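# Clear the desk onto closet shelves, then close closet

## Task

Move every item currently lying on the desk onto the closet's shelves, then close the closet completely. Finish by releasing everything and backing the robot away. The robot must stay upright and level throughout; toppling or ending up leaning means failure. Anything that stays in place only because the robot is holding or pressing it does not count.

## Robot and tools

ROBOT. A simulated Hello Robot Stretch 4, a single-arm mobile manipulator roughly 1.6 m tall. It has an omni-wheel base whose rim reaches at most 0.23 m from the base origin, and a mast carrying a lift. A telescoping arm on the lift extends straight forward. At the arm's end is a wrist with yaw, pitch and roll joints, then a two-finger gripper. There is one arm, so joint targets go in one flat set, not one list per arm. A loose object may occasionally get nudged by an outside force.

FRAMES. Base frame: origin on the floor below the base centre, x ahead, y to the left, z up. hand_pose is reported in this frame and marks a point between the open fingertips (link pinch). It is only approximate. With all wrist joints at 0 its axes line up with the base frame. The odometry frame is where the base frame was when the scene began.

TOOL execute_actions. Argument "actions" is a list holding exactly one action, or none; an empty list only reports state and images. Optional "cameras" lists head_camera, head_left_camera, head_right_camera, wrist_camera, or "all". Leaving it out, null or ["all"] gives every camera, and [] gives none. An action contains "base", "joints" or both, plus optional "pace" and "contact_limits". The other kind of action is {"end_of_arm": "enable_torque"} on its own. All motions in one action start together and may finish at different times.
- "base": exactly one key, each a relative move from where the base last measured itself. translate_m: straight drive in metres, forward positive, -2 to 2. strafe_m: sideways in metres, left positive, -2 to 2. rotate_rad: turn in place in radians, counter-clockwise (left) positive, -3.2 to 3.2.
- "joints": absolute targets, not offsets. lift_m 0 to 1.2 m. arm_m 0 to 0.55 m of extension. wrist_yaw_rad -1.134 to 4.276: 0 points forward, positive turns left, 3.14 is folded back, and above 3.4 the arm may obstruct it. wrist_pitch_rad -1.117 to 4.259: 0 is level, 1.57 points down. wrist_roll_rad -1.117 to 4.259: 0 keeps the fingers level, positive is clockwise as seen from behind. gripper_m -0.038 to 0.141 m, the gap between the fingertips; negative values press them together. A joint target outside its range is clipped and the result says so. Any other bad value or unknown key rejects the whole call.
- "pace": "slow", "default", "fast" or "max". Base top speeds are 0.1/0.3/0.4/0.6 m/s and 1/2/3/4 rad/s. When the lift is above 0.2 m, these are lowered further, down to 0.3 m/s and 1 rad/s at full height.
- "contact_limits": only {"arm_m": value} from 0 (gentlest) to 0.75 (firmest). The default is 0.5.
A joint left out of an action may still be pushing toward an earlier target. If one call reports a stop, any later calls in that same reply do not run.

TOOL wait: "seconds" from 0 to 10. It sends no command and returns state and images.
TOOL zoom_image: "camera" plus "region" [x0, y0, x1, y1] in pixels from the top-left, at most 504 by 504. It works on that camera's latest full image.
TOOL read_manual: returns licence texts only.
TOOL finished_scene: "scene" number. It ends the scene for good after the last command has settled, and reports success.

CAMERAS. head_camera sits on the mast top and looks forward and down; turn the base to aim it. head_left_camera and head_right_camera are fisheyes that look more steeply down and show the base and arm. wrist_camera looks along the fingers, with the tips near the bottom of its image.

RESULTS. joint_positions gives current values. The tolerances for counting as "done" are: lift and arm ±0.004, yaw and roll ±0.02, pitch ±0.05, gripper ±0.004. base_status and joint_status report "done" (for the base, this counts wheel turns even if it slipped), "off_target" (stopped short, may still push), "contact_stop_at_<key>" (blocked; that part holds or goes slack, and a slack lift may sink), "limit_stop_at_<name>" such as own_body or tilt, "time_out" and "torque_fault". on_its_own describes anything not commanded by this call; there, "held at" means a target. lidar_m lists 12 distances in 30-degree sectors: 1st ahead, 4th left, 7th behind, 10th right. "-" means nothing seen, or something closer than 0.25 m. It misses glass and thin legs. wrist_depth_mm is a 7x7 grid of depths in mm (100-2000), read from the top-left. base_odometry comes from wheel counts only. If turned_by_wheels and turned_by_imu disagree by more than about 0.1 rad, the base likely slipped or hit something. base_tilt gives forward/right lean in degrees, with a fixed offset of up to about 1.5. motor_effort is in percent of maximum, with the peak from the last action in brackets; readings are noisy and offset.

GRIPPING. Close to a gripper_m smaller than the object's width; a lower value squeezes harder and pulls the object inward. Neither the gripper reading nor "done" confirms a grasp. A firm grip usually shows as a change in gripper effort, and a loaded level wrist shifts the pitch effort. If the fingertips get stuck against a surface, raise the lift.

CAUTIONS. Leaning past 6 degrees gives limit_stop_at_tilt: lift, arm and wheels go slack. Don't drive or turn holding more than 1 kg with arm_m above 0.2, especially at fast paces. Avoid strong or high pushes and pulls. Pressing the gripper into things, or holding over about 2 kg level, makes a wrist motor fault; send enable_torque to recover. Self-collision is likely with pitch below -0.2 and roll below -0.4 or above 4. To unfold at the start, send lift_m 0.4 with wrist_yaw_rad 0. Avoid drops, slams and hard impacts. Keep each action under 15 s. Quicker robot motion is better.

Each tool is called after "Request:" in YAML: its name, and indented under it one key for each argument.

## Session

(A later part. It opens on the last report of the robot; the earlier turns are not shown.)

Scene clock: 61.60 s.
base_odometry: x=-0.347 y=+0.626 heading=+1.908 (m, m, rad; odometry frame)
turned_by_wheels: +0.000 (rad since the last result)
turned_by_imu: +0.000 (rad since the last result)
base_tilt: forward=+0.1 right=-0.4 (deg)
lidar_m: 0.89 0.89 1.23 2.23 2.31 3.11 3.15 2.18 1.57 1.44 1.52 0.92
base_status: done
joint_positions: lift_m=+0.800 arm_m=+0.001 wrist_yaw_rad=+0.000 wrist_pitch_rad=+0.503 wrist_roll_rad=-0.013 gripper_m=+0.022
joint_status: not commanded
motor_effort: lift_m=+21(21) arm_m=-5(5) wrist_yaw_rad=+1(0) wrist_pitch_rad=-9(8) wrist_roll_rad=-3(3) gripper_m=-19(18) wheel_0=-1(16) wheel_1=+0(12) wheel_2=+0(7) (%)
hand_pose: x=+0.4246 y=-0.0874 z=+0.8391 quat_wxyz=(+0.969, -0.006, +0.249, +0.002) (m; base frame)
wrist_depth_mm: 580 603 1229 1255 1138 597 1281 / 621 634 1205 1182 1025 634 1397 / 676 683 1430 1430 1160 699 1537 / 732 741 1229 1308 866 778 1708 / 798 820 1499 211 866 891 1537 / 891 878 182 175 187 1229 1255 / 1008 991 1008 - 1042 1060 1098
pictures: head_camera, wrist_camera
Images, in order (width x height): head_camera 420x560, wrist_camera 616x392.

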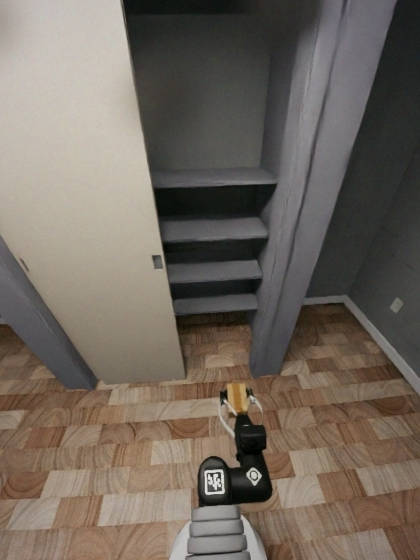

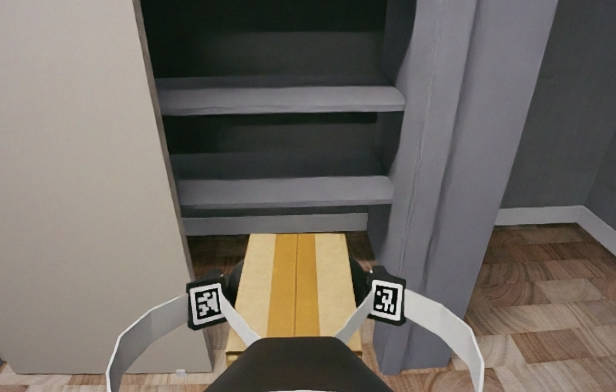

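Request:
execute_actions:
  actions:
    - {"base":{"translate_m":0.47},"joints":{"lift_m":0.79},"pace":"fast"}
  cameras: ["head_camera","wrist_camera"]

Scene clock: 65.03 s.
base_odometry: x=-0.503 y=+1.069 heading=+1.909 (m, m, rad; odometry frame)
turned_by_wheels: +0.000 (rad since the last result)
turned_by_imu: -0.002 (rad since the last result)
base_tilt: forward=+0.1 right=-0.5 (deg)
lidar_m: 0.73 0.46 0.57 2.24 2.33 3.11 3.66 2.19 1.52 1.45 0.61 0.51
base_status: done
joint_positions: lift_m=+0.790 arm_m=+0.001 wrist_yaw_rad=+0.000 wrist_pitch_rad=+0.503 wrist_roll_rad=-0.013 gripper_m=+0.022
joint_status: all done
motor_effort: lift_m=+18(19) arm_m=-5(6) wrist_yaw_rad=+0(0) wrist_pitch_rad=-10(10) wrist_roll_rad=-2(3) gripper_m=-18(18) wheel_0=+4(11) wheel_1=+2(9) wheel_2=-1(20) (%)
hand_pose: x=+0.4246 y=-0.0874 z=+0.8293 quat_wxyz=(+0.969, -0.006, +0.249, +0.002) (m; base frame)
wrist_depth_mm: 798 809 809 831 831 591 427 / 854 878 878 891 904 597 433 / 750 741 741 741 741 603 314 / 609 609 609 1042 917 585 314 / 891 904 904 211 904 621 315 / 778 741 182 176 187 413 315 / 1078 1060 1078 - 1025 384 319
pictures: head_camera, wrist_camera
Images, in order (width x height): head_camera 420x560, wrist_camera 616x392.

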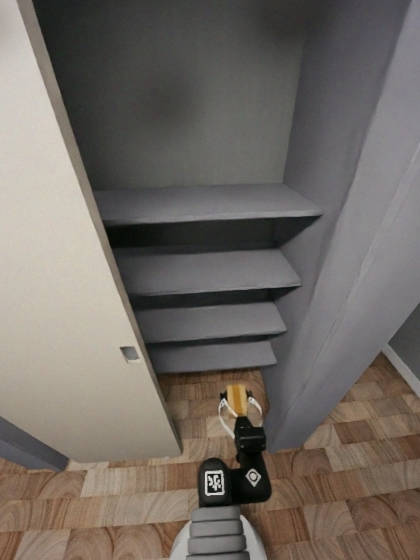

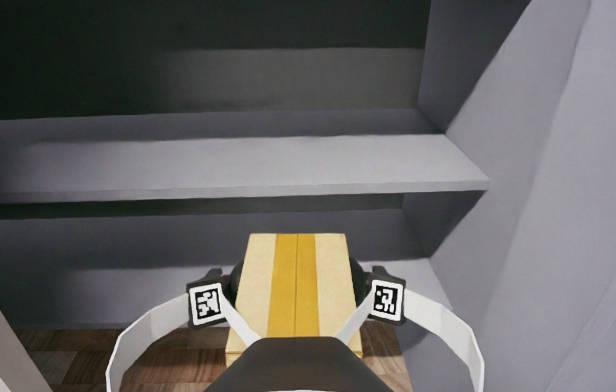

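Request:
execute_actions:
  actions:
    - {"joints":{"lift_m":0.755,"arm_m":0.2}}
  cameras: []

Request:
execute_actions:
  actions:
    - {"joints":{"arm_m":0.45}}
  cameras: ["head_camera","wrist_camera"]

Scene clock: 67.30 s.
base_odometry: x=-0.503 y=+1.069 heading=+1.909 (m, m, rad; odometry frame)
turned_by_wheels: +0.000 (rad since the last result)
turned_by_imu: +0.000 (rad since the last result)
base_tilt: forward=+0.1 right=-0.4 (deg)
lidar_m: 0.73 0.46 0.61 2.24 2.33 3.12 3.65 2.23 1.52 1.45 0.61 0.52
base_status: not commanded
joint_positions: lift_m=+0.755 arm_m=+0.199 wrist_yaw_rad=+0.000 wrist_pitch_rad=+0.503 wrist_roll_rad=-0.013 gripper_m=+0.022
joint_status: all done
motor_effort: lift_m=+17(17) arm_m=+5(6) wrist_yaw_rad=+0(0) wrist_pitch_rad=-8(10) wrist_roll_rad=-3(3) gripper_m=-18(18) wheel_0=+4(4) wheel_1=+2(2) wheel_2=-1(1) (%)
hand_pose: x=+0.6227 y=-0.0874 z=+0.7944 quat_wxyz=(+0.969, -0.006, +0.249, +0.002) (m; base frame)
wrist_depth_mm: 621 627 647 654 661 574 421 / 668 676 699 699 707 591 427 / 647 647 640 640 640 564 430 / 473 469 473 469 473 473 427 / 387 407 389 212 399 535 404 / 691 691 182 175 187 569 436 / 591 585 597 - 597 530 433
pictures: none
No camera images: the call's "cameras" was empty. Leave "cameras" out to get every camera's image.

Scene clock: 69.17 s.
base_odometry: x=-0.503 y=+1.069 heading=+1.909 (m, m, rad; odometry frame)
turned_by_wheels: +0.000 (rad since the last result)
turned_by_imu: +0.000 (rad since the last result)
base_tilt: forward=+0.2 right=-0.4 (deg)
lidar_m: 0.72 0.45 0.58 2.23 2.31 3.10 3.68 2.18 1.51 1.43 0.59 0.51
base_status: not commanded
joint_positions: lift_m=+0.755 arm_m=+0.449 wrist_yaw_rad=+0.000 wrist_pitch_rad=+0.503 wrist_roll_rad=-0.013 gripper_m=+0.022
joint_status: all done
motor_effort: lift_m=+17(18) arm_m=+5(6) wrist_yaw_rad=+0(0) wrist_pitch_rad=-7(8) wrist_roll_rad=-3(3) gripper_m=-18(16) wheel_0=+4(4) wheel_1=+2(2) wheel_2=-1(1) (%)
hand_pose: x=+0.8727 y=-0.0874 z=+0.7944 quat_wxyz=(+0.969, -0.006, +0.249, +0.002) (m; base frame)
wrist_depth_mm: 407 413 418 421 427 436 413 / 436 442 449 455 462 466 418 / 473 480 488 496 500 508 424 / 469 469 469 469 469 473 418 / 368 373 373 212 370 368 368 / 303 304 182 175 187 306 301 / 260 257 259 - 260 256 264
pictures: head_camera, wrist_camera
Images, in order (width x height): head_camera 420x560, wrist_camera 616x392.

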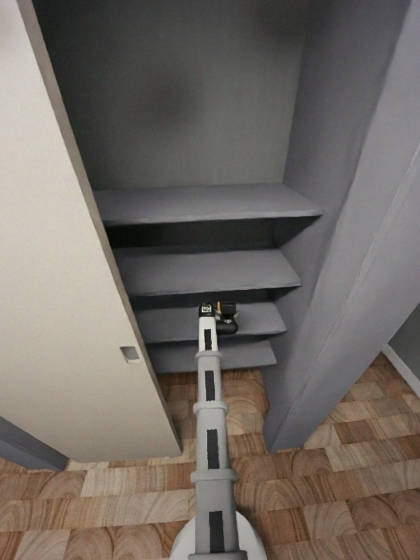

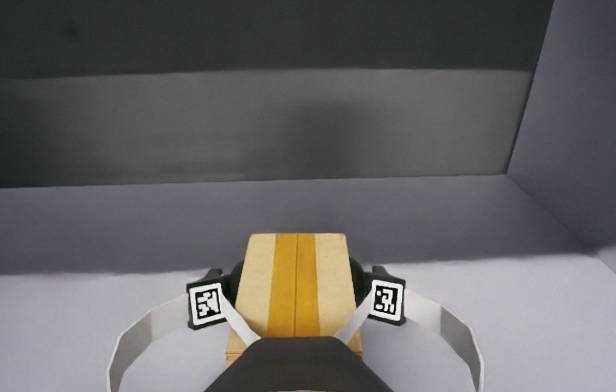

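Request:
execute_actions:
  actions:
    - {"joints":{"lift_m":0.711}}
  cameras: []

Request:
execute_actions:
  actions:
    - {"joints":{"gripper_m":0.09}}
  cameras: ["wrist_camera"]

Scene clock: 70.50 s.
base_odometry: x=-0.503 y=+1.069 heading=+1.909 (m, m, rad; odometry frame)
turned_by_wheels: +0.000 (rad since the last result)
turned_by_imu: +0.000 (rad since the last result)
base_tilt: forward=+0.2 right=-0.5 (deg)
lidar_m: 0.73 0.44 0.59 2.25 2.33 3.12 3.66 2.19 1.54 1.43 0.61 0.52
base_status: not commanded
joint_positions: lift_m=+0.711 arm_m=+0.449 wrist_yaw_rad=+0.000 wrist_pitch_rad=+0.503 wrist_roll_rad=-0.013 gripper_m=+0.022
joint_status: all done
motor_effort: lift_m=+18(18) arm_m=+5(5) wrist_yaw_rad=+1(0) wrist_pitch_rad=-9(9) wrist_roll_rad=-3(3) gripper_m=-17(18) wheel_0=+4(4) wheel_1=+2(2) wheel_2=-1(1) (%)
hand_pose: x=+0.8727 y=-0.0874 z=+0.7504 quat_wxyz=(+0.969, -0.006, +0.249, +0.002) (m; base frame)
wrist_depth_mm: 404 413 415 421 427 433 413 / 433 439 449 455 462 466 415 / 466 469 480 484 484 488 421 / 384 384 382 382 382 382 382 / 301 303 303 212 303 300 301 / 247 248 183 176 187 249 248 / 212 210 211 - 212 210 212
pictures: none
No camera images: the call's "cameras" was empty. Leave "cameras" out to get every camera's image.

Scene clock: 72.00 s.
base_odometry: x=-0.503 y=+1.069 heading=+1.909 (m, m, rad; odometry frame)
turned_by_wheels: +0.000 (rad since the last result)
turned_by_imu: +0.000 (rad since the last result)
base_tilt: forward=+0.2 right=-0.5 (deg)
lidar_m: 0.72 0.46 0.61 2.24 2.32 3.13 3.66 2.19 1.54 1.43 0.61 0.49
base_status: not commanded
joint_positions: lift_m=+0.711 arm_m=+0.449 wrist_yaw_rad=+0.000 wrist_pitch_rad=+0.503 wrist_roll_rad=-0.013 gripper_m=+0.090
joint_status: all done
motor_effort: lift_m=+18(18) arm_m=+5(5) wrist_yaw_rad=+1(0) wrist_pitch_rad=-8(9) wrist_roll_rad=-2(3) gripper_m=-1(19) wheel_0=+4(4) wheel_1=+2(2) wheel_2=-1(1) (%)
hand_pose: x=+0.8727 y=-0.0874 z=+0.7504 quat_wxyz=(+0.969, -0.006, +0.249, +0.002) (m; base frame)
wrist_depth_mm: 407 413 418 418 424 436 413 / 436 442 445 455 459 466 418 / 462 469 480 488 488 492 421 / 382 387 384 384 384 384 384 / 301 304 303 225 303 303 301 / 248 249 193 186 199 249 248 / 213 211 212 - 212 211 212
pictures: wrist_camera
Images, in order (width x height): wrist_camera 616x392.

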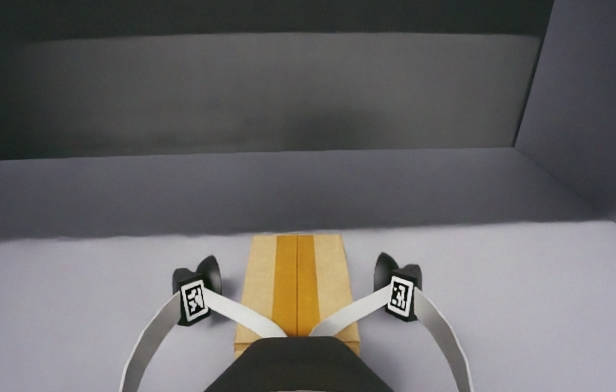

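Request:
execute_actions:
  actions:
    - {"joints":{"arm_m":0.3}}
  cameras: []

Request:
execute_actions:
  actions:
    - {"base":{"translate_m":-0.5},"joints":{"arm_m":0.0},"pace":"fast"}
  cameras: ["head_camera"]

Request:
execute_actions:
  actions:
    - {"base":{"rotate_rad":-2.79},"joints":{"lift_m":0.82},"pace":"fast"}
  cameras: []

Request:
execute_actions:
  actions:
    - {"base":{"translate_m":1.96},"pace":"max"}
  cameras: []

Request:
execute_actions:
  actions:
    - {"base":{"rotate_rad":-0.32},"pace":"fast"}
  cameras: ["head_camera","wrist_camera"]

Scene clock: 74.47 s.
base_odometry: x=-0.503 y=+1.069 heading=+1.909 (m, m, rad; odometry frame)
turned_by_wheels: +0.000 (rad since the last result)
turned_by_imu: +0.000 (rad since the last result)
base_tilt: forward=+0.1 right=-0.4 (deg)
lidar_m: 0.73 0.45 0.59 2.25 2.33 3.13 3.67 2.21 1.53 1.46 0.60 0.51
base_status: not commanded
joint_positions: lift_m=+0.711 arm_m=+0.301 wrist_yaw_rad=+0.000 wrist_pitch_rad=+0.502 wrist_roll_rad=-0.013 gripper_m=+0.090
joint_status: all done
motor_effort: lift_m=+18(18) arm_m=-6(7) wrist_yaw_rad=+1(0) wrist_pitch_rad=-7(9) wrist_roll_rad=-3(3) gripper_m=-1(1) wheel_0=+4(4) wheel_1=+3(2) wheel_2=-1(1) (%)
hand_pose: x=+0.7247 y=-0.0874 z=+0.7505 quat_wxyz=(+0.969, -0.006, +0.248, +0.002) (m; base frame)
wrist_depth_mm: 539 544 554 559 564 554 415 / 574 585 591 603 603 580 421 / 530 525 521 521 521 512 427 / 384 384 384 307 384 384 384 / 301 304 304 304 304 303 303 / 597 274 200 285 199 564 421 / 549 539 559 - 564 525 433
pictures: none
No camera images: the call's "cameras" was empty. Leave "cameras" out to get every camera's image.

Scene clock: 77.07 s.
base_odometry: x=-0.338 y=+0.597 heading=+1.908 (m, m, rad; odometry frame)
turned_by_wheels: -0.001 (rad since the last result)
turned_by_imu: +0.002 (rad since the last result)
base_tilt: forward=+0.1 right=-0.4 (deg)
lidar_m: 0.92 0.95 1.23 2.22 2.31 3.14 3.11 2.18 1.59 1.47 1.51 0.96
base_status: done
joint_positions: lift_m=+0.711 arm_m=+0.001 wrist_yaw_rad=+0.000 wrist_pitch_rad=+0.502 wrist_roll_rad=-0.013 gripper_m=+0.090
joint_status: all done
motor_effort: lift_m=+18(17) arm_m=-6(5) wrist_yaw_rad=+2(0) wrist_pitch_rad=-6(8) wrist_roll_rad=-2(3) gripper_m=-2(1) wheel_0=-4(12) wheel_1=-3(9) wheel_2=+0(17) (%)
hand_pose: x=+0.4247 y=-0.0875 z=+0.7505 quat_wxyz=(+0.969, -0.006, +0.248, +0.002) (m; base frame)
wrist_depth_mm: 603 621 1281 1281 1138 621 1336 / 647 668 1366 1397 976 676 1397 / 691 715 1366 1336 1182 741 1537 / 759 778 1618 1618 866 831 1661 / 842 854 1397 1397 866 1308 1430 / 917 931 200 1182 199 1118 1160 / 976 976 1025 - 1008 976 991
pictures: head_camera
Images, in order (width x height): head_camera 420x560.

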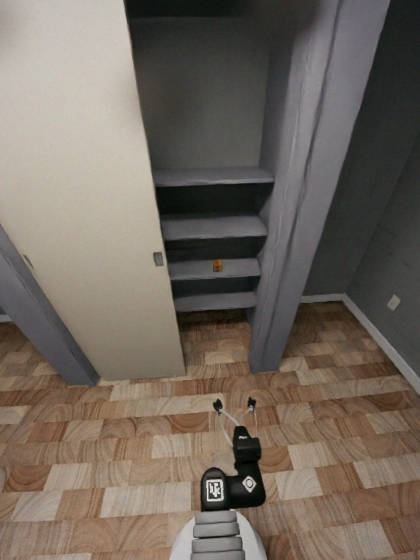

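Scene clock: 79.47 s.
base_odometry: x=-0.338 y=+0.597 heading=-0.881 (m, m, rad; odometry frame)
turned_by_wheels: -2.789 (rad since the last result)
turned_by_imu: -2.791 (rad since the last result)
base_tilt: forward=+0.2 right=-0.4 (deg)
lidar_m: 2.30 1.66 1.47 1.50 1.02 0.97 0.96 1.14 2.19 2.22 2.69 2.29
base_status: done
joint_positions: lift_m=+0.820 arm_m=+0.001 wrist_yaw_rad=+0.000 wrist_pitch_rad=+0.502 wrist_roll_rad=-0.013 gripper_m=+0.090
joint_status: all done
motor_effort: lift_m=+21(24) arm_m=-6(6) wrist_yaw_rad=+2(0) wrist_pitch_rad=-9(9) wrist_roll_rad=-3(3) gripper_m=-2(0) wheel_0=+4(9) wheel_1=+2(11) wheel_2=+2(10) (%)
hand_pose: x=+0.4247 y=-0.0875 z=+0.8593 quat_wxyz=(+0.969, -0.006, +0.248, +0.002) (m; base frame)
wrist_depth_mm: 1464 1808 - - - - - / 1499 1921 - - - - - / 1499 1921 - - - - - / 1537 1863 - - - - - / 1499 1576 1576 1576 1576 1618 1576 / 1281 1308 200 1308 199 1308 1308 / 1098 1098 1138 - 1160 1118 1118
pictures: none
No camera images: the call's "cameras" was empty. Leave "cameras" out to get every camera's image.

Scene clock: 85.70 s.
base_odometry: x=+0.910 y=-0.914 heading=-0.881 (m, m, rad; odometry frame)
turned_by_wheels: +0.001 (rad since the last result)
turned_by_imu: -0.011 (rad since the last result)
base_tilt: forward=+0.2 right=-0.5 (deg)
lidar_m: 0.43 0.53 0.83 0.86 1.03 2.03 2.77 3.22 2.82 0.83 0.49 0.42
base_status: done
joint_positions: lift_m=+0.820 arm_m=+0.001 wrist_yaw_rad=+0.000 wrist_pitch_rad=+0.502 wrist_roll_rad=-0.013 gripper_m=+0.090
joint_status: not commanded
motor_effort: lift_m=+21(22) arm_m=-6(6) wrist_yaw_rad=+1(1) wrist_pitch_rad=-7(8) wrist_roll_rad=-3(3) gripper_m=-2(1) wheel_0=+5(11) wheel_1=+4(8) wheel_2=-2(9) (%)
hand_pose: x=+0.4248 y=-0.0874 z=+0.8593 quat_wxyz=(+0.969, -0.006, +0.248, +0.002) (m; base frame)
wrist_depth_mm: 866 1060 1008 946 878 820 778 / 891 1118 1078 1025 946 878 831 / 891 798 798 798 788 798 809 / 580 591 585 591 585 574 585 / 462 462 462 466 466 462 459 / 392 379 200 384 199 382 377 / 1008 1042 336 - 334 322 324
pictures: none
No camera images: the call's "cameras" was empty. Leave "cameras" out to get every camera's image.

Scene clock: 86.77 s.
base_odometry: x=+0.910 y=-0.914 heading=-1.200 (m, m, rad; odometry frame)
turned_by_wheels: -0.319 (rad since the last result)
turned_by_imu: -0.320 (rad since the last result)
base_tilt: forward=+0.2 right=-0.5 (deg)
lidar_m: 0.42 0.44 0.63 0.81 0.89 1.26 2.75 2.89 2.94 2.84 0.64 0.44
base_status: done
joint_positions: lift_m=+0.820 arm_m=+0.001 wrist_yaw_rad=+0.000 wrist_pitch_rad=+0.502 wrist_roll_rad=-0.013 gripper_m=+0.090
joint_status: not commanded
motor_effort: lift_m=+21(21) arm_m=-5(6) wrist_yaw_rad=+1(0) wrist_pitch_rad=-6(6) wrist_roll_rad=-3(3) gripper_m=-1(2) wheel_0=+3(9) wheel_1=+3(9) wheel_2=+3(10) (%)
hand_pose: x=+0.4247 y=-0.0874 z=+0.8593 quat_wxyz=(+0.969, -0.006, +0.248, +0.002) (m; base frame)
wrist_depth_mm: 904 904 917 917 917 931 931 / 976 976 991 976 991 991 976 / 809 809 788 798 798 798 809 / 591 585 585 585 585 585 585 / 459 459 466 462 462 459 459 / 379 382 200 384 200 382 377 / 324 322 334 - 332 322 330
pictures: head_camera, wrist_camera
Images, in order (width x height): head_camera 420x560, wrist_camera 616x392.

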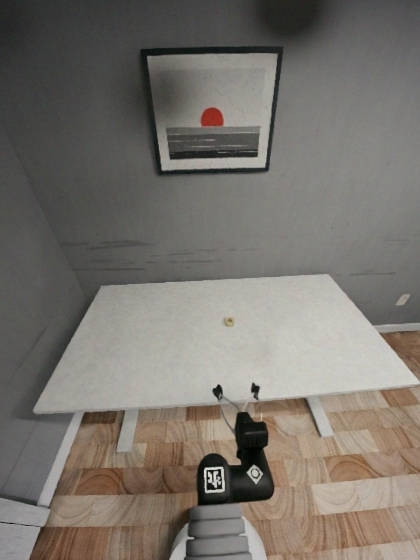

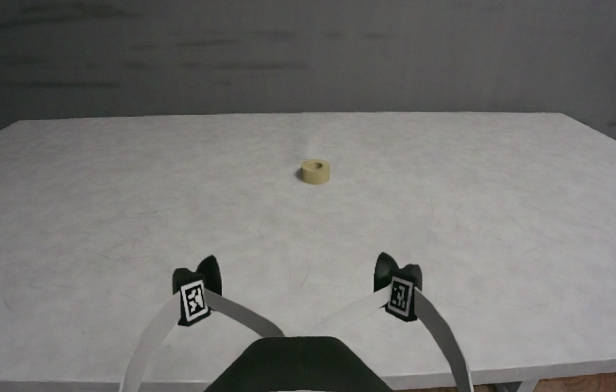

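Request:
execute_actions:
  actions:
    - {"joints":{"arm_m":0.38,"wrist_yaw_rad":-0.165,"lift_m":0.76,"gripper_m":0.11},"pace":"fast"}
  cameras: ["wrist_camera"]

Scene clock: 89.10 s.
base_odometry: x=+0.910 y=-0.914 heading=-1.200 (m, m, rad; odometry frame)
turned_by_wheels: +0.000 (rad since the last result)
turned_by_imu: +0.000 (rad since the last result)
base_tilt: forward=+0.2 right=-0.4 (deg)
lidar_m: 0.42 0.46 0.63 0.80 0.90 1.30 2.75 2.86 2.98 2.85 0.62 0.44
base_status: not commanded
joint_positions: lift_m=+0.760 arm_m=+0.379 wrist_yaw_rad=-0.165 wrist_pitch_rad=+0.502 wrist_roll_rad=-0.013 gripper_m=+0.110
joint_status: all done
motor_effort: lift_m=+18(20) arm_m=+5(4) wrist_yaw_rad=+0(1) wrist_pitch_rad=-6(8) wrist_roll_rad=-3(3) gripper_m=+0(2) wheel_0=+3(3) wheel_1=+3(3) wheel_2=+3(3) (%)
hand_pose: x=+0.7851 y=-0.1277 z=+0.7996 quat_wxyz=(+0.966, +0.014, +0.248, -0.078) (m; base frame)
wrist_depth_mm: 530 549 569 591 621 647 668 / 564 585 615 640 668 699 732 / 597 615 634 634 634 634 647 / 466 466 466 462 462 466 466 / 362 368 366 368 366 366 364 / 300 290 281 283 216 303 300 / 256 254 264 - 264 255 260
pictures: wrist_camera
Images, in order (width x height): wrist_camera 616x392.

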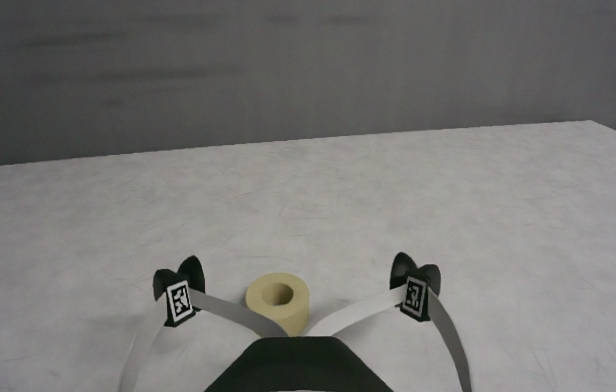

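Request:
execute_actions:
  actions:
    - {"joints":{"arm_m":0.404,"wrist_yaw_rad":-0.11,"lift_m":0.735}}
  cameras: ["wrist_camera"]

Scene clock: 90.37 s.
base_odometry: x=+0.910 y=-0.914 heading=-1.200 (m, m, rad; odometry frame)
turned_by_wheels: +0.000 (rad since the last result)
turned_by_imu: +0.000 (rad since the last result)
base_tilt: forward=+0.2 right=-0.4 (deg)
lidar_m: 0.41 0.45 0.63 0.83 0.89 1.29 2.76 2.91 2.95 2.86 0.61 0.45
base_status: not commanded
joint_positions: lift_m=+0.735 arm_m=+0.403 wrist_yaw_rad=-0.110 wrist_pitch_rad=+0.502 wrist_roll_rad=-0.013 gripper_m=+0.110
joint_status: all done
motor_effort: lift_m=+17(17) arm_m=+5(7) wrist_yaw_rad=+1(6) wrist_pitch_rad=-6(8) wrist_roll_rad=-2(3) gripper_m=-1(0) wheel_0=+3(3) wheel_1=+3(3) wheel_2=+3(3) (%)
hand_pose: x=+0.8157 y=-0.1147 z=+0.7747 quat_wxyz=(+0.967, +0.007, +0.248, -0.052) (m; base frame)
wrist_depth_mm: 512 530 544 564 580 597 615 / 554 569 585 609 621 640 661 / 574 597 564 564 564 569 569 / 415 415 415 415 413 415 415 / 325 327 327 329 327 327 325 / 267 259 252 238 216 268 267 / 229 227 236 - 236 228 230
pictures: wrist_camera
Images, in order (width x height): wrist_camera 616x392.

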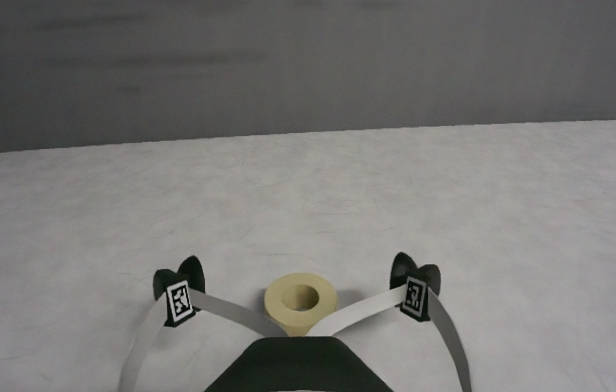

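Request:
execute_actions:
  actions:
    - {"joints":{"lift_m":0.708}}
  cameras: ["wrist_camera"]

Scene clock: 91.53 s.
base_odometry: x=+0.910 y=-0.914 heading=-1.200 (m, m, rad; odometry frame)
turned_by_wheels: +0.000 (rad since the last result)
turned_by_imu: +0.000 (rad since the last result)
base_tilt: forward=+0.1 right=-0.4 (deg)
lidar_m: 0.42 0.44 0.63 0.81 0.88 1.29 2.75 2.90 2.97 2.84 0.62 0.44
base_status: not commanded
joint_positions: lift_m=+0.708 arm_m=+0.403 wrist_yaw_rad=-0.110 wrist_pitch_rad=+0.502 wrist_roll_rad=-0.013 gripper_m=+0.110
joint_status: all done
motor_effort: lift_m=+17(18) arm_m=+5(5) wrist_yaw_rad=+1(1) wrist_pitch_rad=-6(7) wrist_roll_rad=-4(3) gripper_m=+1(2) wheel_0=+3(3) wheel_1=+3(3) wheel_2=+3(3) (%)
hand_pose: x=+0.8157 y=-0.1147 z=+0.7476 quat_wxyz=(+0.967, +0.007, +0.248, -0.052) (m; base frame)
wrist_depth_mm: 517 530 544 559 580 597 615 / 549 569 585 609 627 647 661 / 496 496 492 492 488 496 496 / 362 359 359 362 362 362 362 / 283 286 285 274 286 285 283 / 233 226 220 219 216 235 234 / 200 198 206 - 206 198 200
pictures: wrist_camera
Images, in order (width x height): wrist_camera 616x392.

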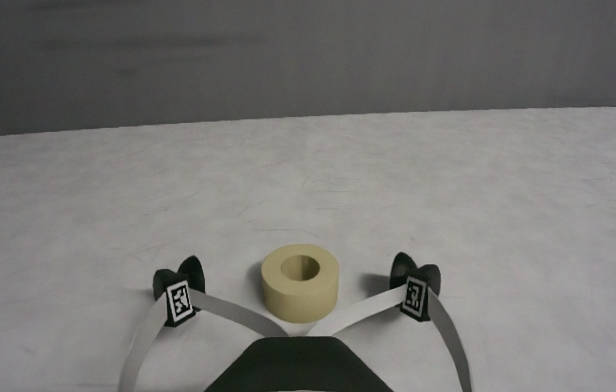

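Request:
execute_actions:
  actions:
    - {"joints":{"gripper_m":0.022}}
  cameras: ["wrist_camera"]

Request:
execute_actions:
  actions:
    - {"joints":{"lift_m":0.77}}
  cameras: ["wrist_camera"]

Scene clock: 93.43 s.
base_odometry: x=+0.910 y=-0.914 heading=-1.200 (m, m, rad; odometry frame)
turned_by_wheels: +0.000 (rad since the last result)
turned_by_imu: +0.000 (rad since the last result)
base_tilt: forward=+0.2 right=-0.4 (deg)
lidar_m: 0.41 0.43 0.62 0.82 0.89 1.28 2.76 2.91 2.97 2.83 0.63 0.46
base_status: not commanded
joint_positions: lift_m=+0.708 arm_m=+0.403 wrist_yaw_rad=-0.110 wrist_pitch_rad=+0.502 wrist_roll_rad=-0.013 gripper_m=+0.022
joint_status: all done
motor_effort: lift_m=+17(18) arm_m=+5(5) wrist_yaw_rad=+1(1) wrist_pitch_rad=-7(6) wrist_roll_rad=-3(3) gripper_m=-15(15) wheel_0=+3(3) wheel_1=+3(3) wheel_2=+3(3) (%)
hand_pose: x=+0.8157 y=-0.1147 z=+0.7476 quat_wxyz=(+0.967, +0.007, +0.248, -0.052) (m; base frame)
wrist_depth_mm: 517 530 544 559 580 597 615 / 554 569 585 609 627 640 661 / 500 496 492 492 492 492 500 / 362 359 362 362 362 362 359 / 283 285 286 247 285 285 282 / 233 235 190 216 191 234 233 / 200 193 206 - 203 198 200
pictures: wrist_camera
Images, in order (width x height): wrist_camera 616x392.

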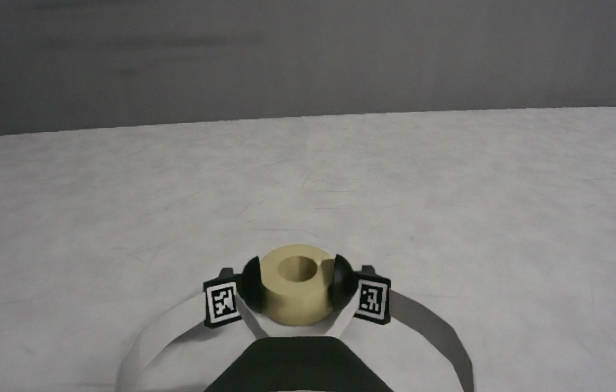

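Scene clock: 94.63 s.
base_odometry: x=+0.910 y=-0.914 heading=-1.200 (m, m, rad; odometry frame)
turned_by_wheels: +0.000 (rad since the last result)
turned_by_imu: +0.000 (rad since the last result)
base_tilt: forward=+0.2 right=-0.4 (deg)
lidar_m: 0.42 0.45 0.62 0.81 0.89 1.26 2.78 2.89 2.94 2.84 0.64 0.44
base_status: not commanded
joint_positions: lift_m=+0.770 arm_m=+0.403 wrist_yaw_rad=-0.110 wrist_pitch_rad=+0.502 wrist_roll_rad=-0.013 gripper_m=+0.022
joint_status: all done
motor_effort: lift_m=+22(23) arm_m=+5(5) wrist_yaw_rad=+1(1) wrist_pitch_rad=-7(5) wrist_roll_rad=-2(3) gripper_m=-14(14) wheel_0=+3(3) wheel_1=+3(3) wheel_2=+3(3) (%)
hand_pose: x=+0.8157 y=-0.1147 z=+0.8092 quat_wxyz=(+0.967, +0.007, +0.248, -0.052) (m; base frame)
wrist_depth_mm: 517 535 549 564 574 597 609 / 554 564 585 609 621 647 668 / 597 609 627 640 654 676 668 / 484 480 480 480 484 480 484 / 379 379 382 246 382 379 379 / 310 314 190 216 191 312 312 / 266 258 274 - 271 265 271
pictures: wrist_camera
Images, in order (width x height): wrist_camera 616x392.

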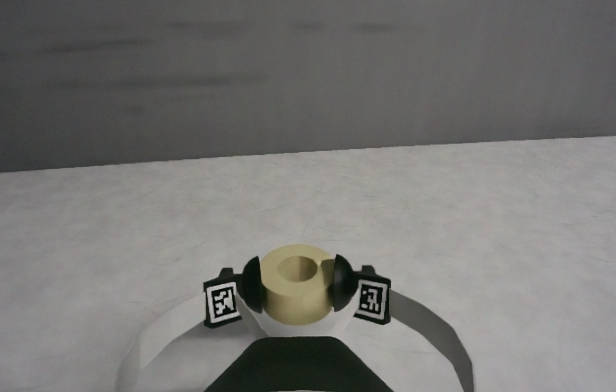

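Request:
execute_actions:
  actions: []

Scene clock: 95.90 s.
base_odometry: x=+0.910 y=-0.914 heading=-1.200 (m, m, rad; odometry frame)
turned_by_wheels: +0.000 (rad since the last result)
turned_by_imu: +0.000 (rad since the last result)
base_tilt: forward=+0.1 right=-0.4 (deg)
lidar_m: 0.42 0.45 0.60 0.83 0.89 1.28 2.77 2.87 2.95 2.84 0.62 0.45
base_status: not commanded
joint_positions: lift_m=+0.770 arm_m=+0.403 wrist_yaw_rad=-0.110 wrist_pitch_rad=+0.502 wrist_roll_rad=-0.013 gripper_m=+0.022
joint_status: all done
motor_effort: lift_m=+22(23) arm_m=+5(5) wrist_yaw_rad=+0(1) wrist_pitch_rad=-5(5) wrist_roll_rad=-3(3) gripper_m=-14(14) wheel_0=+3(3) wheel_1=+3(3) wheel_2=+3(3) (%)
hand_pose: x=+0.8157 y=-0.1147 z=+0.8092 quat_wxyz=(+0.967, +0.007, +0.248, -0.052) (m; base frame)
wrist_depth_mm: 512 535 549 559 580 597 609 / 549 569 585 603 621 647 661 / 591 609 627 640 654 683 661 / 480 484 484 484 484 484 480 / 377 379 382 247 382 379 377 / 310 314 190 216 191 314 310 / 266 258 276 - 271 265 271
pictures: head_camera, head_left_camera, head_right_camera, wrist_camera
Images, in order (width x height): head_camera 420x560, head_left_camera 420x672, head_right_camera 420x672, wrist_camera 616x392.

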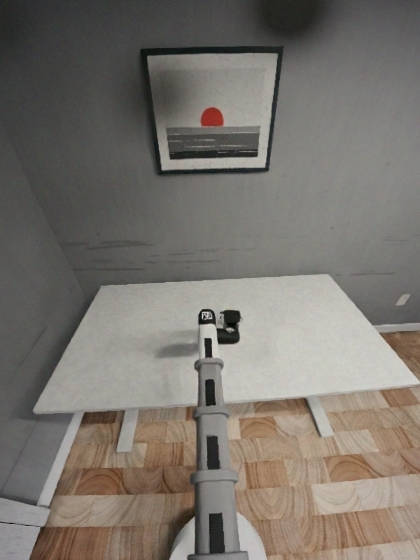

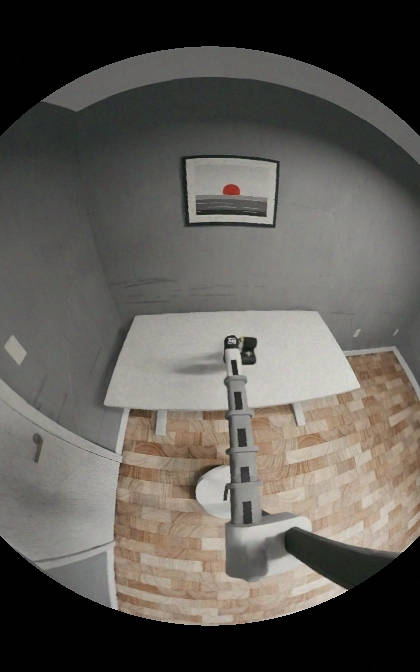

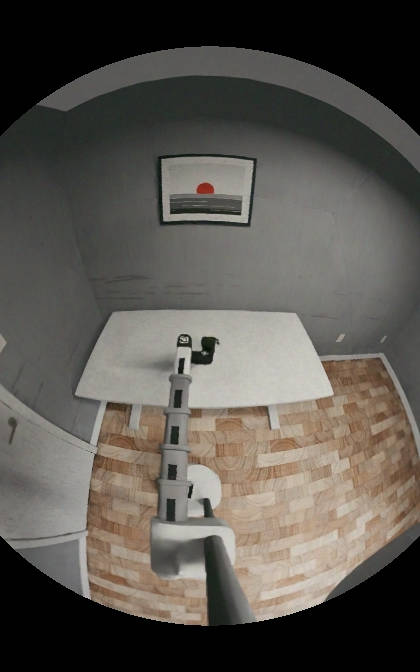

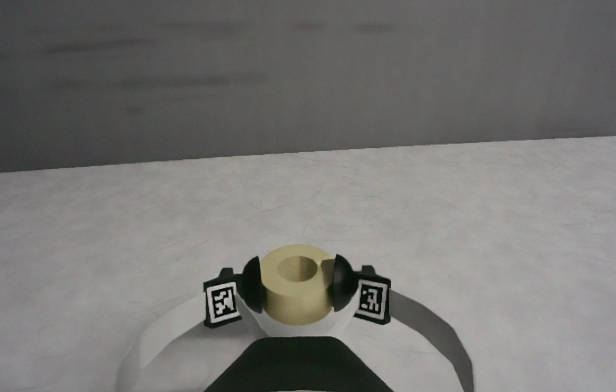

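Request:
execute_actions:
  actions:
    - {"base":{"translate_m":-1.895},"joints":{"arm_m":0.05,"wrist_yaw_rad":0.0},"pace":"max"}
  cameras: []

Request:
execute_actions:
  actions:
    - {"base":{"rotate_rad":3.11},"joints":{"lift_m":0.757},"pace":"fast"}
  cameras: []

Request:
execute_actions:
  actions:
    - {"base":{"strafe_m":0.47},"pace":"max"}
  cameras: ["head_camera","wrist_camera"]

Scene clock: 102.40 s.
base_odometry: x=+0.224 y=+0.852 heading=-1.201 (m, m, rad; odometry frame)
turned_by_wheels: -0.001 (rad since the last result)
turned_by_imu: +0.010 (rad since the last result)
base_tilt: forward=+0.1 right=-0.4 (deg)
lidar_m: 2.32 1.29 0.93 0.85 0.93 1.32 0.85 0.93 1.30 2.80 2.97 2.43
base_status: done
joint_positions: lift_m=+0.770 arm_m=+0.051 wrist_yaw_rad=+0.000 wrist_pitch_rad=+0.502 wrist_roll_rad=-0.013 gripper_m=+0.022
joint_status: all done
motor_effort: lift_m=+21(22) arm_m=-6(7) wrist_yaw_rad=+1(5) wrist_pitch_rad=-7(8) wrist_roll_rad=-2(3) gripper_m=-14(13) wheel_0=-4(9) wheel_1=-3(9) wheel_2=-1(10) (%)
hand_pose: x=+0.4747 y=-0.0874 z=+0.8092 quat_wxyz=(+0.969, -0.006, +0.249, +0.002) (m; base frame)
wrist_depth_mm: 1366 - - - - - - / 1366 - - - - - - / 1336 - - - - - - / 1336 1808 1983 1921 1863 1921 1921 / 1366 1499 1499 247 1499 1499 1499 / 1205 1229 189 216 191 1229 1255 / 1060 1025 1098 - 1078 1042 1042
pictures: none
No camera images: the call's "cameras" was empty. Leave "cameras" out to get every camera's image.

Scene clock: 105.03 s.
base_odometry: x=+0.224 y=+0.852 heading=+1.909 (m, m, rad; odometry frame)
turned_by_wheels: +3.110 (rad since the last result)
turned_by_imu: +3.111 (rad since the last result)
base_tilt: forward=+0.1 right=-0.4 (deg)
lidar_m: 0.85 0.87 1.22 2.85 2.97 3.27 3.16 1.36 0.93 0.85 0.90 1.23
base_status: done
joint_positions: lift_m=+0.757 arm_m=+0.051 wrist_yaw_rad=+0.000 wrist_pitch_rad=+0.502 wrist_roll_rad=-0.013 gripper_m=+0.022
joint_status: all done
motor_effort: lift_m=+19(20) arm_m=-6(6) wrist_yaw_rad=+0(0) wrist_pitch_rad=-6(7) wrist_roll_rad=-2(3) gripper_m=-16(15) wheel_0=-3(14) wheel_1=-1(9) wheel_2=-2(10) (%)
hand_pose: x=+0.4747 y=-0.0873 z=+0.7964 quat_wxyz=(+0.969, -0.006, +0.249, +0.002) (m; base frame)
wrist_depth_mm: 504 517 809 1205 1229 1205 1025 / 878 554 798 1308 1308 1308 1060 / 1308 591 778 1397 1430 1397 1078 / 1138 647 778 1537 1537 1499 1078 / 1464 732 750 246 1499 1430 1078 / 1205 1138 189 216 190 1229 1078 / 1025 1008 878 - 1060 1025 1008
pictures: none
No camera images: the call's "cameras" was empty. Leave "cameras" out to get every camera's image.

Scene clock: 107.43 s.
base_odometry: x=-0.220 y=+0.696 heading=+1.909 (m, m, rad; odometry frame)
turned_by_wheels: +0.000 (rad since the last result)
turned_by_imu: +0.000 (rad since the last result)
base_tilt: forward=+0.2 right=-0.4 (deg)
lidar_m: 0.85 0.89 1.23 2.37 2.46 3.30 3.18 1.95 1.43 1.33 1.37 0.86
base_status: done
joint_positions: lift_m=+0.757 arm_m=+0.051 wrist_yaw_rad=+0.000 wrist_pitch_rad=+0.502 wrist_roll_rad=-0.013 gripper_m=+0.022
joint_status: not commanded
motor_effort: lift_m=+19(19) arm_m=-6(6) wrist_yaw_rad=+1(0) wrist_pitch_rad=-8(8) wrist_roll_rad=-3(2) gripper_m=-13(15) wheel_0=+0(16) wheel_1=-2(14) wheel_2=+0(2) (%)
hand_pose: x=+0.4747 y=-0.0874 z=+0.7964 quat_wxyz=(+0.969, -0.006, +0.249, +0.002) (m; base frame)
wrist_depth_mm: 1138 1160 1182 1205 525 539 1229 / 585 1042 1042 1160 559 585 1336 / 609 1336 1336 1366 609 1397 1430 / 654 1160 1138 1160 661 1537 1576 / 715 1397 1499 247 723 1464 1464 / 788 831 190 216 191 1229 1205 / 878 878 1060 - 917 1042 1025
pictures: head_camera, wrist_camera
Images, in order (width x height): head_camera 420x560, wrist_camera 616x392.

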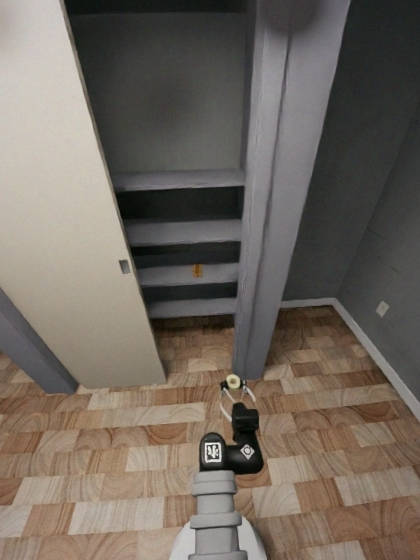

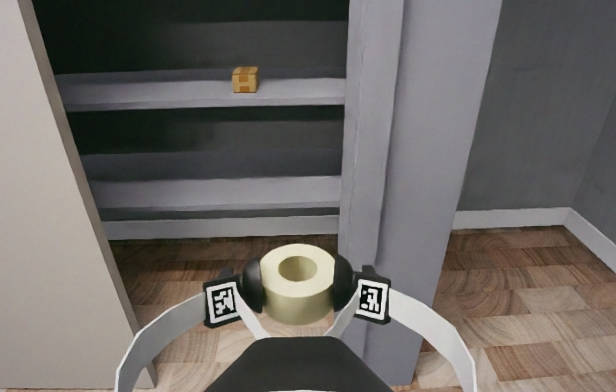

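Request:
execute_actions:
  actions:
    - {"base":{"strafe_m":0.035},"pace":"max"}
  cameras: []

Request:
execute_actions:
  actions:
    - {"base":{"translate_m":0.43},"joints":{"arm_m":0.2},"pace":"max"}
  cameras: ["head_camera","wrist_camera"]

Scene clock: 109.20 s.
base_odometry: x=-0.253 y=+0.685 heading=+1.908 (m, m, rad; odometry frame)
turned_by_wheels: +0.000 (rad since the last result)
turned_by_imu: +0.000 (rad since the last result)
base_tilt: forward=+0.1 right=-0.5 (deg)
lidar_m: 0.90 0.89 1.20 2.34 2.41 3.26 3.17 2.02 1.44 1.35 1.42 0.88
base_status: done
joint_positions: lift_m=+0.757 arm_m=+0.051 wrist_yaw_rad=+0.000 wrist_pitch_rad=+0.502 wrist_roll_rad=-0.013 gripper_m=+0.022
joint_status: not commanded
motor_effort: lift_m=+19(19) arm_m=-5(6) wrist_yaw_rad=+1(1) wrist_pitch_rad=-7(5) wrist_roll_rad=-2(3) gripper_m=-15(13) wheel_0=-2(11) wheel_1=-1(12) wheel_2=+0(6) (%)
hand_pose: x=+0.4747 y=-0.0874 z=+0.7964 quat_wxyz=(+0.969, -0.006, +0.249, +0.002) (m; base frame)
wrist_depth_mm: 530 1160 1160 1182 525 530 1205 / 559 1042 1025 1160 564 580 1308 / 603 1336 1366 1366 615 634 1430 / 647 1078 1138 1138 668 1499 1576 / 707 1366 1499 247 732 1430 1499 / 788 809 190 216 191 1205 1205 / 878 866 1078 - 917 1042 1042
pictures: none
No camera images: the call's "cameras" was empty. Leave "cameras" out to get every camera's image.

Scene clock: 111.67 s.
base_odometry: x=-0.395 y=+1.090 heading=+1.909 (m, m, rad; odometry frame)
turned_by_wheels: +0.001 (rad since the last result)
turned_by_imu: -0.002 (rad since the last result)
base_tilt: forward=+0.1 right=-0.5 (deg)
lidar_m: 0.74 0.49 0.61 2.33 2.41 3.28 3.64 2.04 1.42 1.34 1.43 0.45
base_status: done
joint_positions: lift_m=+0.757 arm_m=+0.199 wrist_yaw_rad=+0.000 wrist_pitch_rad=+0.502 wrist_roll_rad=-0.013 gripper_m=+0.022
joint_status: all done
motor_effort: lift_m=+18(19) arm_m=+5(6) wrist_yaw_rad=+0(2) wrist_pitch_rad=-9(8) wrist_roll_rad=-3(3) gripper_m=-15(15) wheel_0=+5(10) wheel_1=+3(8) wheel_2=-1(14) (%)
hand_pose: x=+0.6228 y=-0.0874 z=+0.7964 quat_wxyz=(+0.969, -0.006, +0.248, +0.002) (m; base frame)
wrist_depth_mm: 640 647 661 661 654 392 291 / 683 699 707 707 699 399 290 / 661 654 647 647 603 404 294 / 477 477 427 477 477 410 296 / 407 407 404 247 559 410 297 / 699 691 189 216 191 413 304 / 597 580 615 - 597 359 -
pictures: head_camera, wrist_camera
Images, in order (width x height): head_camera 420x560, wrist_camera 616x392.

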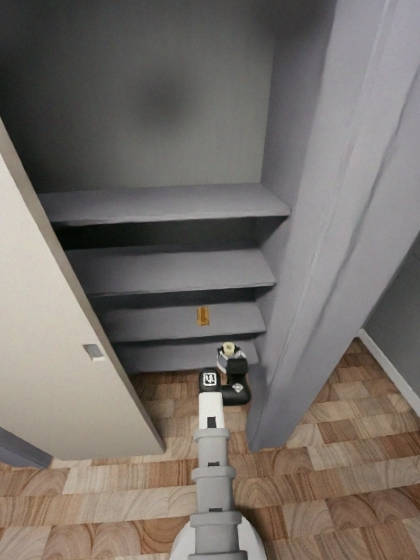

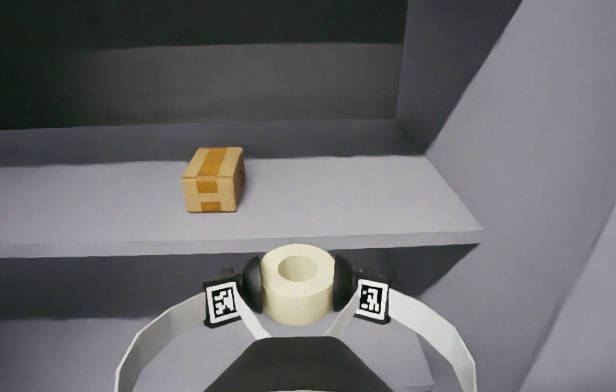

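Request:
execute_actions:
  actions:
    - {"base":{"strafe_m":-0.06},"joints":{"arm_m":0.44},"pace":"default"}
  cameras: ["wrist_camera"]

Scene clock: 114.03 s.
base_odometry: x=-0.339 y=+1.110 heading=+1.909 (m, m, rad; odometry frame)
turned_by_wheels: +0.000 (rad since the last result)
turned_by_imu: +0.000 (rad since the last result)
base_tilt: forward=+0.2 right=-0.4 (deg)
lidar_m: 0.74 0.56 0.66 2.42 2.48 3.34 3.64 1.95 1.39 1.29 1.38 0.45
base_status: done
joint_positions: lift_m=+0.757 arm_m=+0.439 wrist_yaw_rad=+0.000 wrist_pitch_rad=+0.502 wrist_roll_rad=-0.013 gripper_m=+0.022
joint_status: all done
motor_effort: lift_m=+19(19) arm_m=+5(6) wrist_yaw_rad=+0(2) wrist_pitch_rad=-7(8) wrist_roll_rad=-3(2) gripper_m=-14(14) wheel_0=+3(12) wheel_1=-2(9) wheel_2=+0(2) (%)
hand_pose: x=+0.8628 y=-0.0874 z=+0.7964 quat_wxyz=(+0.969, -0.006, +0.248, +0.002) (m; base frame)
wrist_depth_mm: 430 439 442 445 445 273 204 / 462 469 473 480 469 278 207 / 500 508 517 525 512 282 209 / 477 473 473 477 449 285 211 / 373 375 377 246 377 286 212 / 243 265 190 216 191 287 212 / 211 242 270 - 266 252 212
pictures: wrist_camera
Images, in order (width x height): wrist_camera 616x392.

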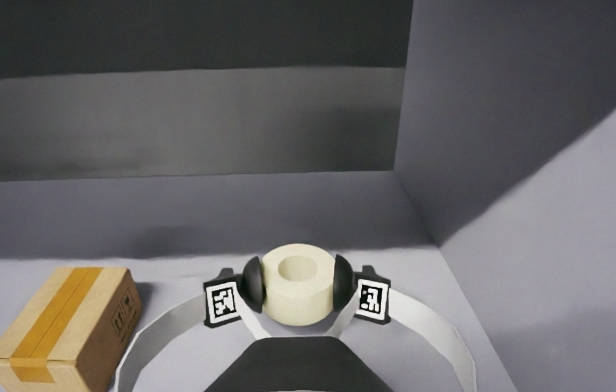

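Request:
execute_actions:
  actions:
    - {"joints":{"lift_m":0.703},"pace":"default"}
  cameras: ["wrist_camera"]

Scene clock: 115.37 s.
base_odometry: x=-0.339 y=+1.110 heading=+1.909 (m, m, rad; odometry frame)
turned_by_wheels: +0.000 (rad since the last result)
turned_by_imu: +0.000 (rad since the last result)
base_tilt: forward=+0.2 right=-0.4 (deg)
lidar_m: 0.74 0.53 0.64 2.36 2.51 3.32 3.63 1.97 1.39 1.29 1.36 0.45
base_status: not commanded
joint_positions: lift_m=+0.703 arm_m=+0.439 wrist_yaw_rad=+0.000 wrist_pitch_rad=+0.502 wrist_roll_rad=-0.013 gripper_m=+0.022
joint_status: all done
motor_effort: lift_m=+17(18) arm_m=+5(5) wrist_yaw_rad=+1(0) wrist_pitch_rad=-7(8) wrist_roll_rad=-3(3) gripper_m=-14(14) wheel_0=+2(3) wheel_1=-2(2) wheel_2=+0(0) (%)
hand_pose: x=+0.8628 y=-0.0874 z=+0.7426 quat_wxyz=(+0.969, -0.006, +0.248, +0.002) (m; base frame)
wrist_depth_mm: 430 436 442 449 445 273 204 / 462 466 473 480 473 277 207 / 480 492 496 500 466 281 210 / 368 368 368 368 368 285 211 / 215 268 290 247 290 267 212 / 193 237 190 215 191 237 212 / 200 198 211 - 206 201 201
pictures: wrist_camera
Images, in order (width x height): wrist_camera 616x392.

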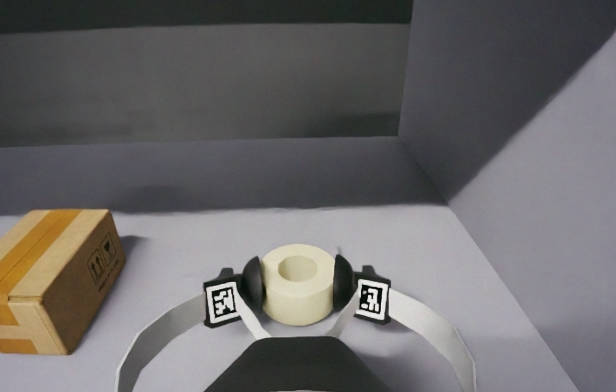

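Request:
execute_actions:
  actions:
    - {"joints":{"lift_m":0.699},"pace":"slow"}
  cameras: []

Request:
execute_actions:
  actions:
    - {"joints":{"gripper_m":0.075}}
  cameras: ["wrist_camera"]

Scene clock: 116.10 s.
base_odometry: x=-0.339 y=+1.110 heading=+1.909 (m, m, rad; odometry frame)
turned_by_wheels: +0.000 (rad since the last result)
turned_by_imu: +0.000 (rad since the last result)
base_tilt: forward=+0.2 right=-0.4 (deg)
lidar_m: 0.73 0.56 0.62 2.40 2.50 3.35 3.66 1.97 1.35 1.28 1.34 0.45
base_status: not commanded
joint_positions: lift_m=+0.699 arm_m=+0.439 wrist_yaw_rad=+0.000 wrist_pitch_rad=+0.502 wrist_roll_rad=-0.013 gripper_m=+0.022
joint_status: all done
motor_effort: lift_m=+17(18) arm_m=+5(5) wrist_yaw_rad=+1(0) wrist_pitch_rad=-9(6) wrist_roll_rad=-3(3) gripper_m=-15(15) wheel_0=+3(3) wheel_1=-2(2) wheel_2=+0(0) (%)
hand_pose: x=+0.8628 y=-0.0874 z=+0.7386 quat_wxyz=(+0.969, -0.006, +0.248, +0.002) (m; base frame)
wrist_depth_mm: 430 436 442 445 445 273 204 / 462 466 473 484 469 278 207 / 480 492 492 488 455 282 209 / 362 359 359 359 362 285 211 / 211 267 285 247 285 267 213 / 193 233 190 216 192 234 212 / 196 193 206 - 203 197 199
pictures: none
No camera images: the call's "cameras" was empty. Leave "cameras" out to get every camera's image.

Scene clock: 117.43 s.
base_odometry: x=-0.339 y=+1.110 heading=+1.909 (m, m, rad; odometry frame)
turned_by_wheels: +0.000 (rad since the last result)
turned_by_imu: +0.000 (rad since the last result)
base_tilt: forward=+0.2 right=-0.5 (deg)
lidar_m: 0.73 0.55 0.63 2.39 2.48 3.35 3.62 1.99 1.37 1.29 1.34 0.44
base_status: not commanded
joint_positions: lift_m=+0.699 arm_m=+0.439 wrist_yaw_rad=+0.000 wrist_pitch_rad=+0.502 wrist_roll_rad=-0.013 gripper_m=+0.075
joint_status: all done
motor_effort: lift_m=+17(17) arm_m=+5(5) wrist_yaw_rad=+0(0) wrist_pitch_rad=-6(8) wrist_roll_rad=-2(3) gripper_m=-1(15) wheel_0=+3(3) wheel_1=-2(2) wheel_2=+0(0) (%)
hand_pose: x=+0.8628 y=-0.0874 z=+0.7386 quat_wxyz=(+0.969, -0.006, +0.248, +0.002) (m; base frame)
wrist_depth_mm: 430 436 442 449 442 274 204 / 462 466 477 480 473 278 207 / 484 492 492 492 455 282 210 / 362 362 362 359 359 285 211 / 210 268 285 264 285 267 212 / 193 232 201 219 220 233 213 / 196 197 205 - 203 197 199
pictures: wrist_camera
Images, in order (width x height): wrist_camera 616x392.

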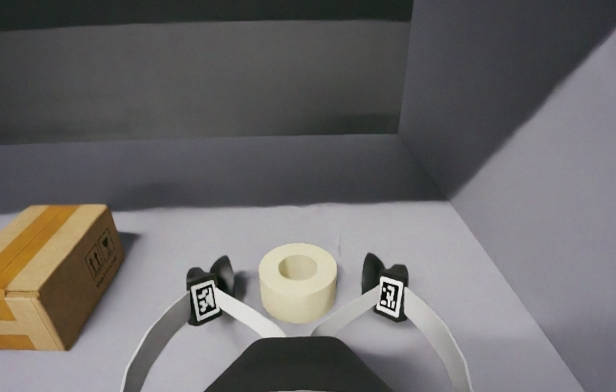

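Request:
execute_actions:
  actions:
    - {"base":{"translate_m":-0.2},"joints":{"arm_m":0.02,"lift_m":0.72},"pace":"default"}
  cameras: ["wrist_camera"]

Request:
execute_actions:
  actions:
    - {"base":{"strafe_m":0.46},"joints":{"lift_m":0.88,"wrist_pitch_rad":0.015,"gripper_m":0.0},"pace":"max"}
  cameras: ["head_camera","wrist_camera"]

Scene clock: 120.47 s.
base_odometry: x=-0.273 y=+0.921 heading=+1.909 (m, m, rad; odometry frame)
turned_by_wheels: +0.000 (rad since the last result)
turned_by_imu: +0.001 (rad since the last result)
base_tilt: forward=+0.1 right=-0.5 (deg)
lidar_m: 0.63 0.71 0.91 2.42 2.49 3.34 3.41 1.95 1.41 1.29 1.34 0.63
base_status: done
joint_positions: lift_m=+0.720 arm_m=+0.021 wrist_yaw_rad=+0.000 wrist_pitch_rad=+0.502 wrist_roll_rad=-0.013 gripper_m=+0.075
joint_status: all done
motor_effort: lift_m=+22(23) arm_m=-6(7) wrist_yaw_rad=+1(6) wrist_pitch_rad=-5(9) wrist_roll_rad=-3(3) gripper_m=-1(2) wheel_0=-5(8) wheel_1=-4(8) wheel_2=+2(10) (%)
hand_pose: x=+0.4448 y=-0.0875 z=+0.7592 quat_wxyz=(+0.969, -0.006, +0.248, +0.002) (m; base frame)
wrist_depth_mm: 976 976 1008 1008 338 345 353 / 904 891 778 866 359 375 1098 / 1118 1160 1160 1205 392 404 1205 / 1008 1008 1008 1008 430 445 1336 / 1308 1336 1336 1336 466 500 1397 / 1138 1182 200 1160 228 1098 1160 / 609 991 1025 - 591 991 991
pictures: wrist_camera
Images, in order (width x height): wrist_camera 616x392.

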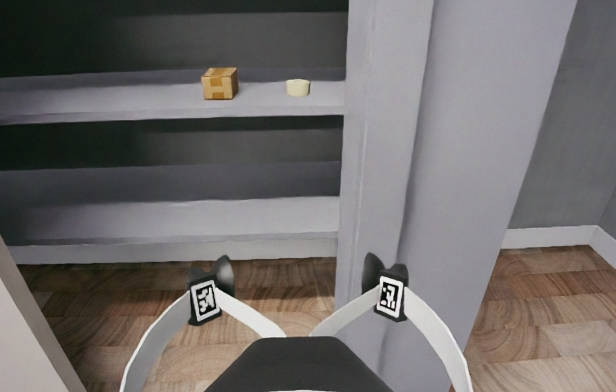

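Scene clock: 122.83 s.
base_odometry: x=-0.706 y=+0.769 heading=+1.909 (m, m, rad; odometry frame)
turned_by_wheels: +0.000 (rad since the last result)
turned_by_imu: +0.000 (rad since the last result)
base_tilt: forward=+0.2 right=-0.4 (deg)
lidar_m: 0.61 0.65 0.87 1.93 1.99 2.73 3.44 2.62 1.90 1.75 0.87 0.84
base_status: done
joint_positions: lift_m=+0.880 arm_m=+0.021 wrist_yaw_rad=+0.000 wrist_pitch_rad=+0.017 wrist_roll_rad=-0.013 gripper_m=+0.000
joint_status: all done
motor_effort: lift_m=+21(25) arm_m=-6(6) wrist_yaw_rad=+1(1) wrist_pitch_rad=-9(14) wrist_roll_rad=-3(3) gripper_m=-4(6) wheel_0=-1(15) wheel_1=+1(14) wheel_2=+0(4) (%)
hand_pose: x=+0.4803 y=-0.0874 z=+1.0532 quat_wxyz=(+1.000, -0.007, +0.009, +0.000) (m; base frame)
wrist_depth_mm: 370 377 382 384 1118 1118 788 / 375 377 384 387 809 946 778 / 377 382 387 392 1118 1138 820 / 379 384 389 404 1138 1078 820 / 382 384 392 404 1138 1078 778 / 384 387 186 192 1025 1025 820 / 387 389 397 - 759 788 778
pictures: head_camera, wrist_camera
Images, in order (width x height): head_camera 420x560, wrist_camera 616x392.

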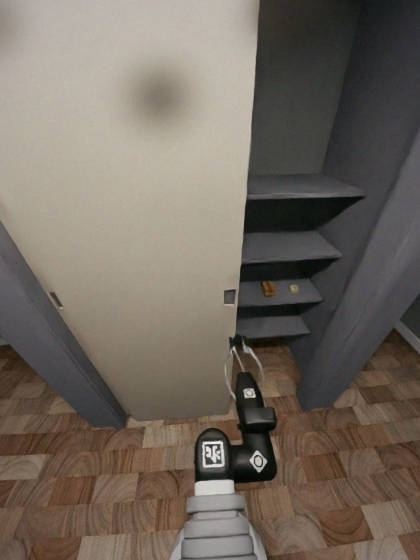

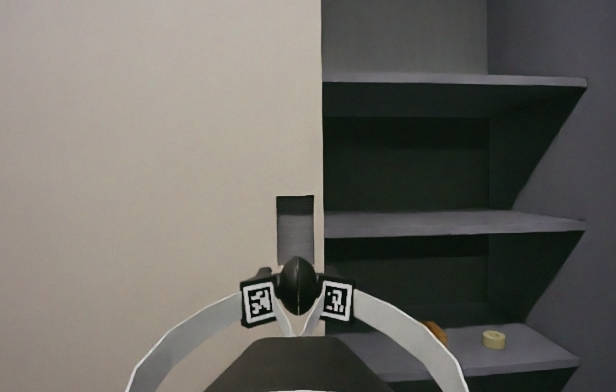

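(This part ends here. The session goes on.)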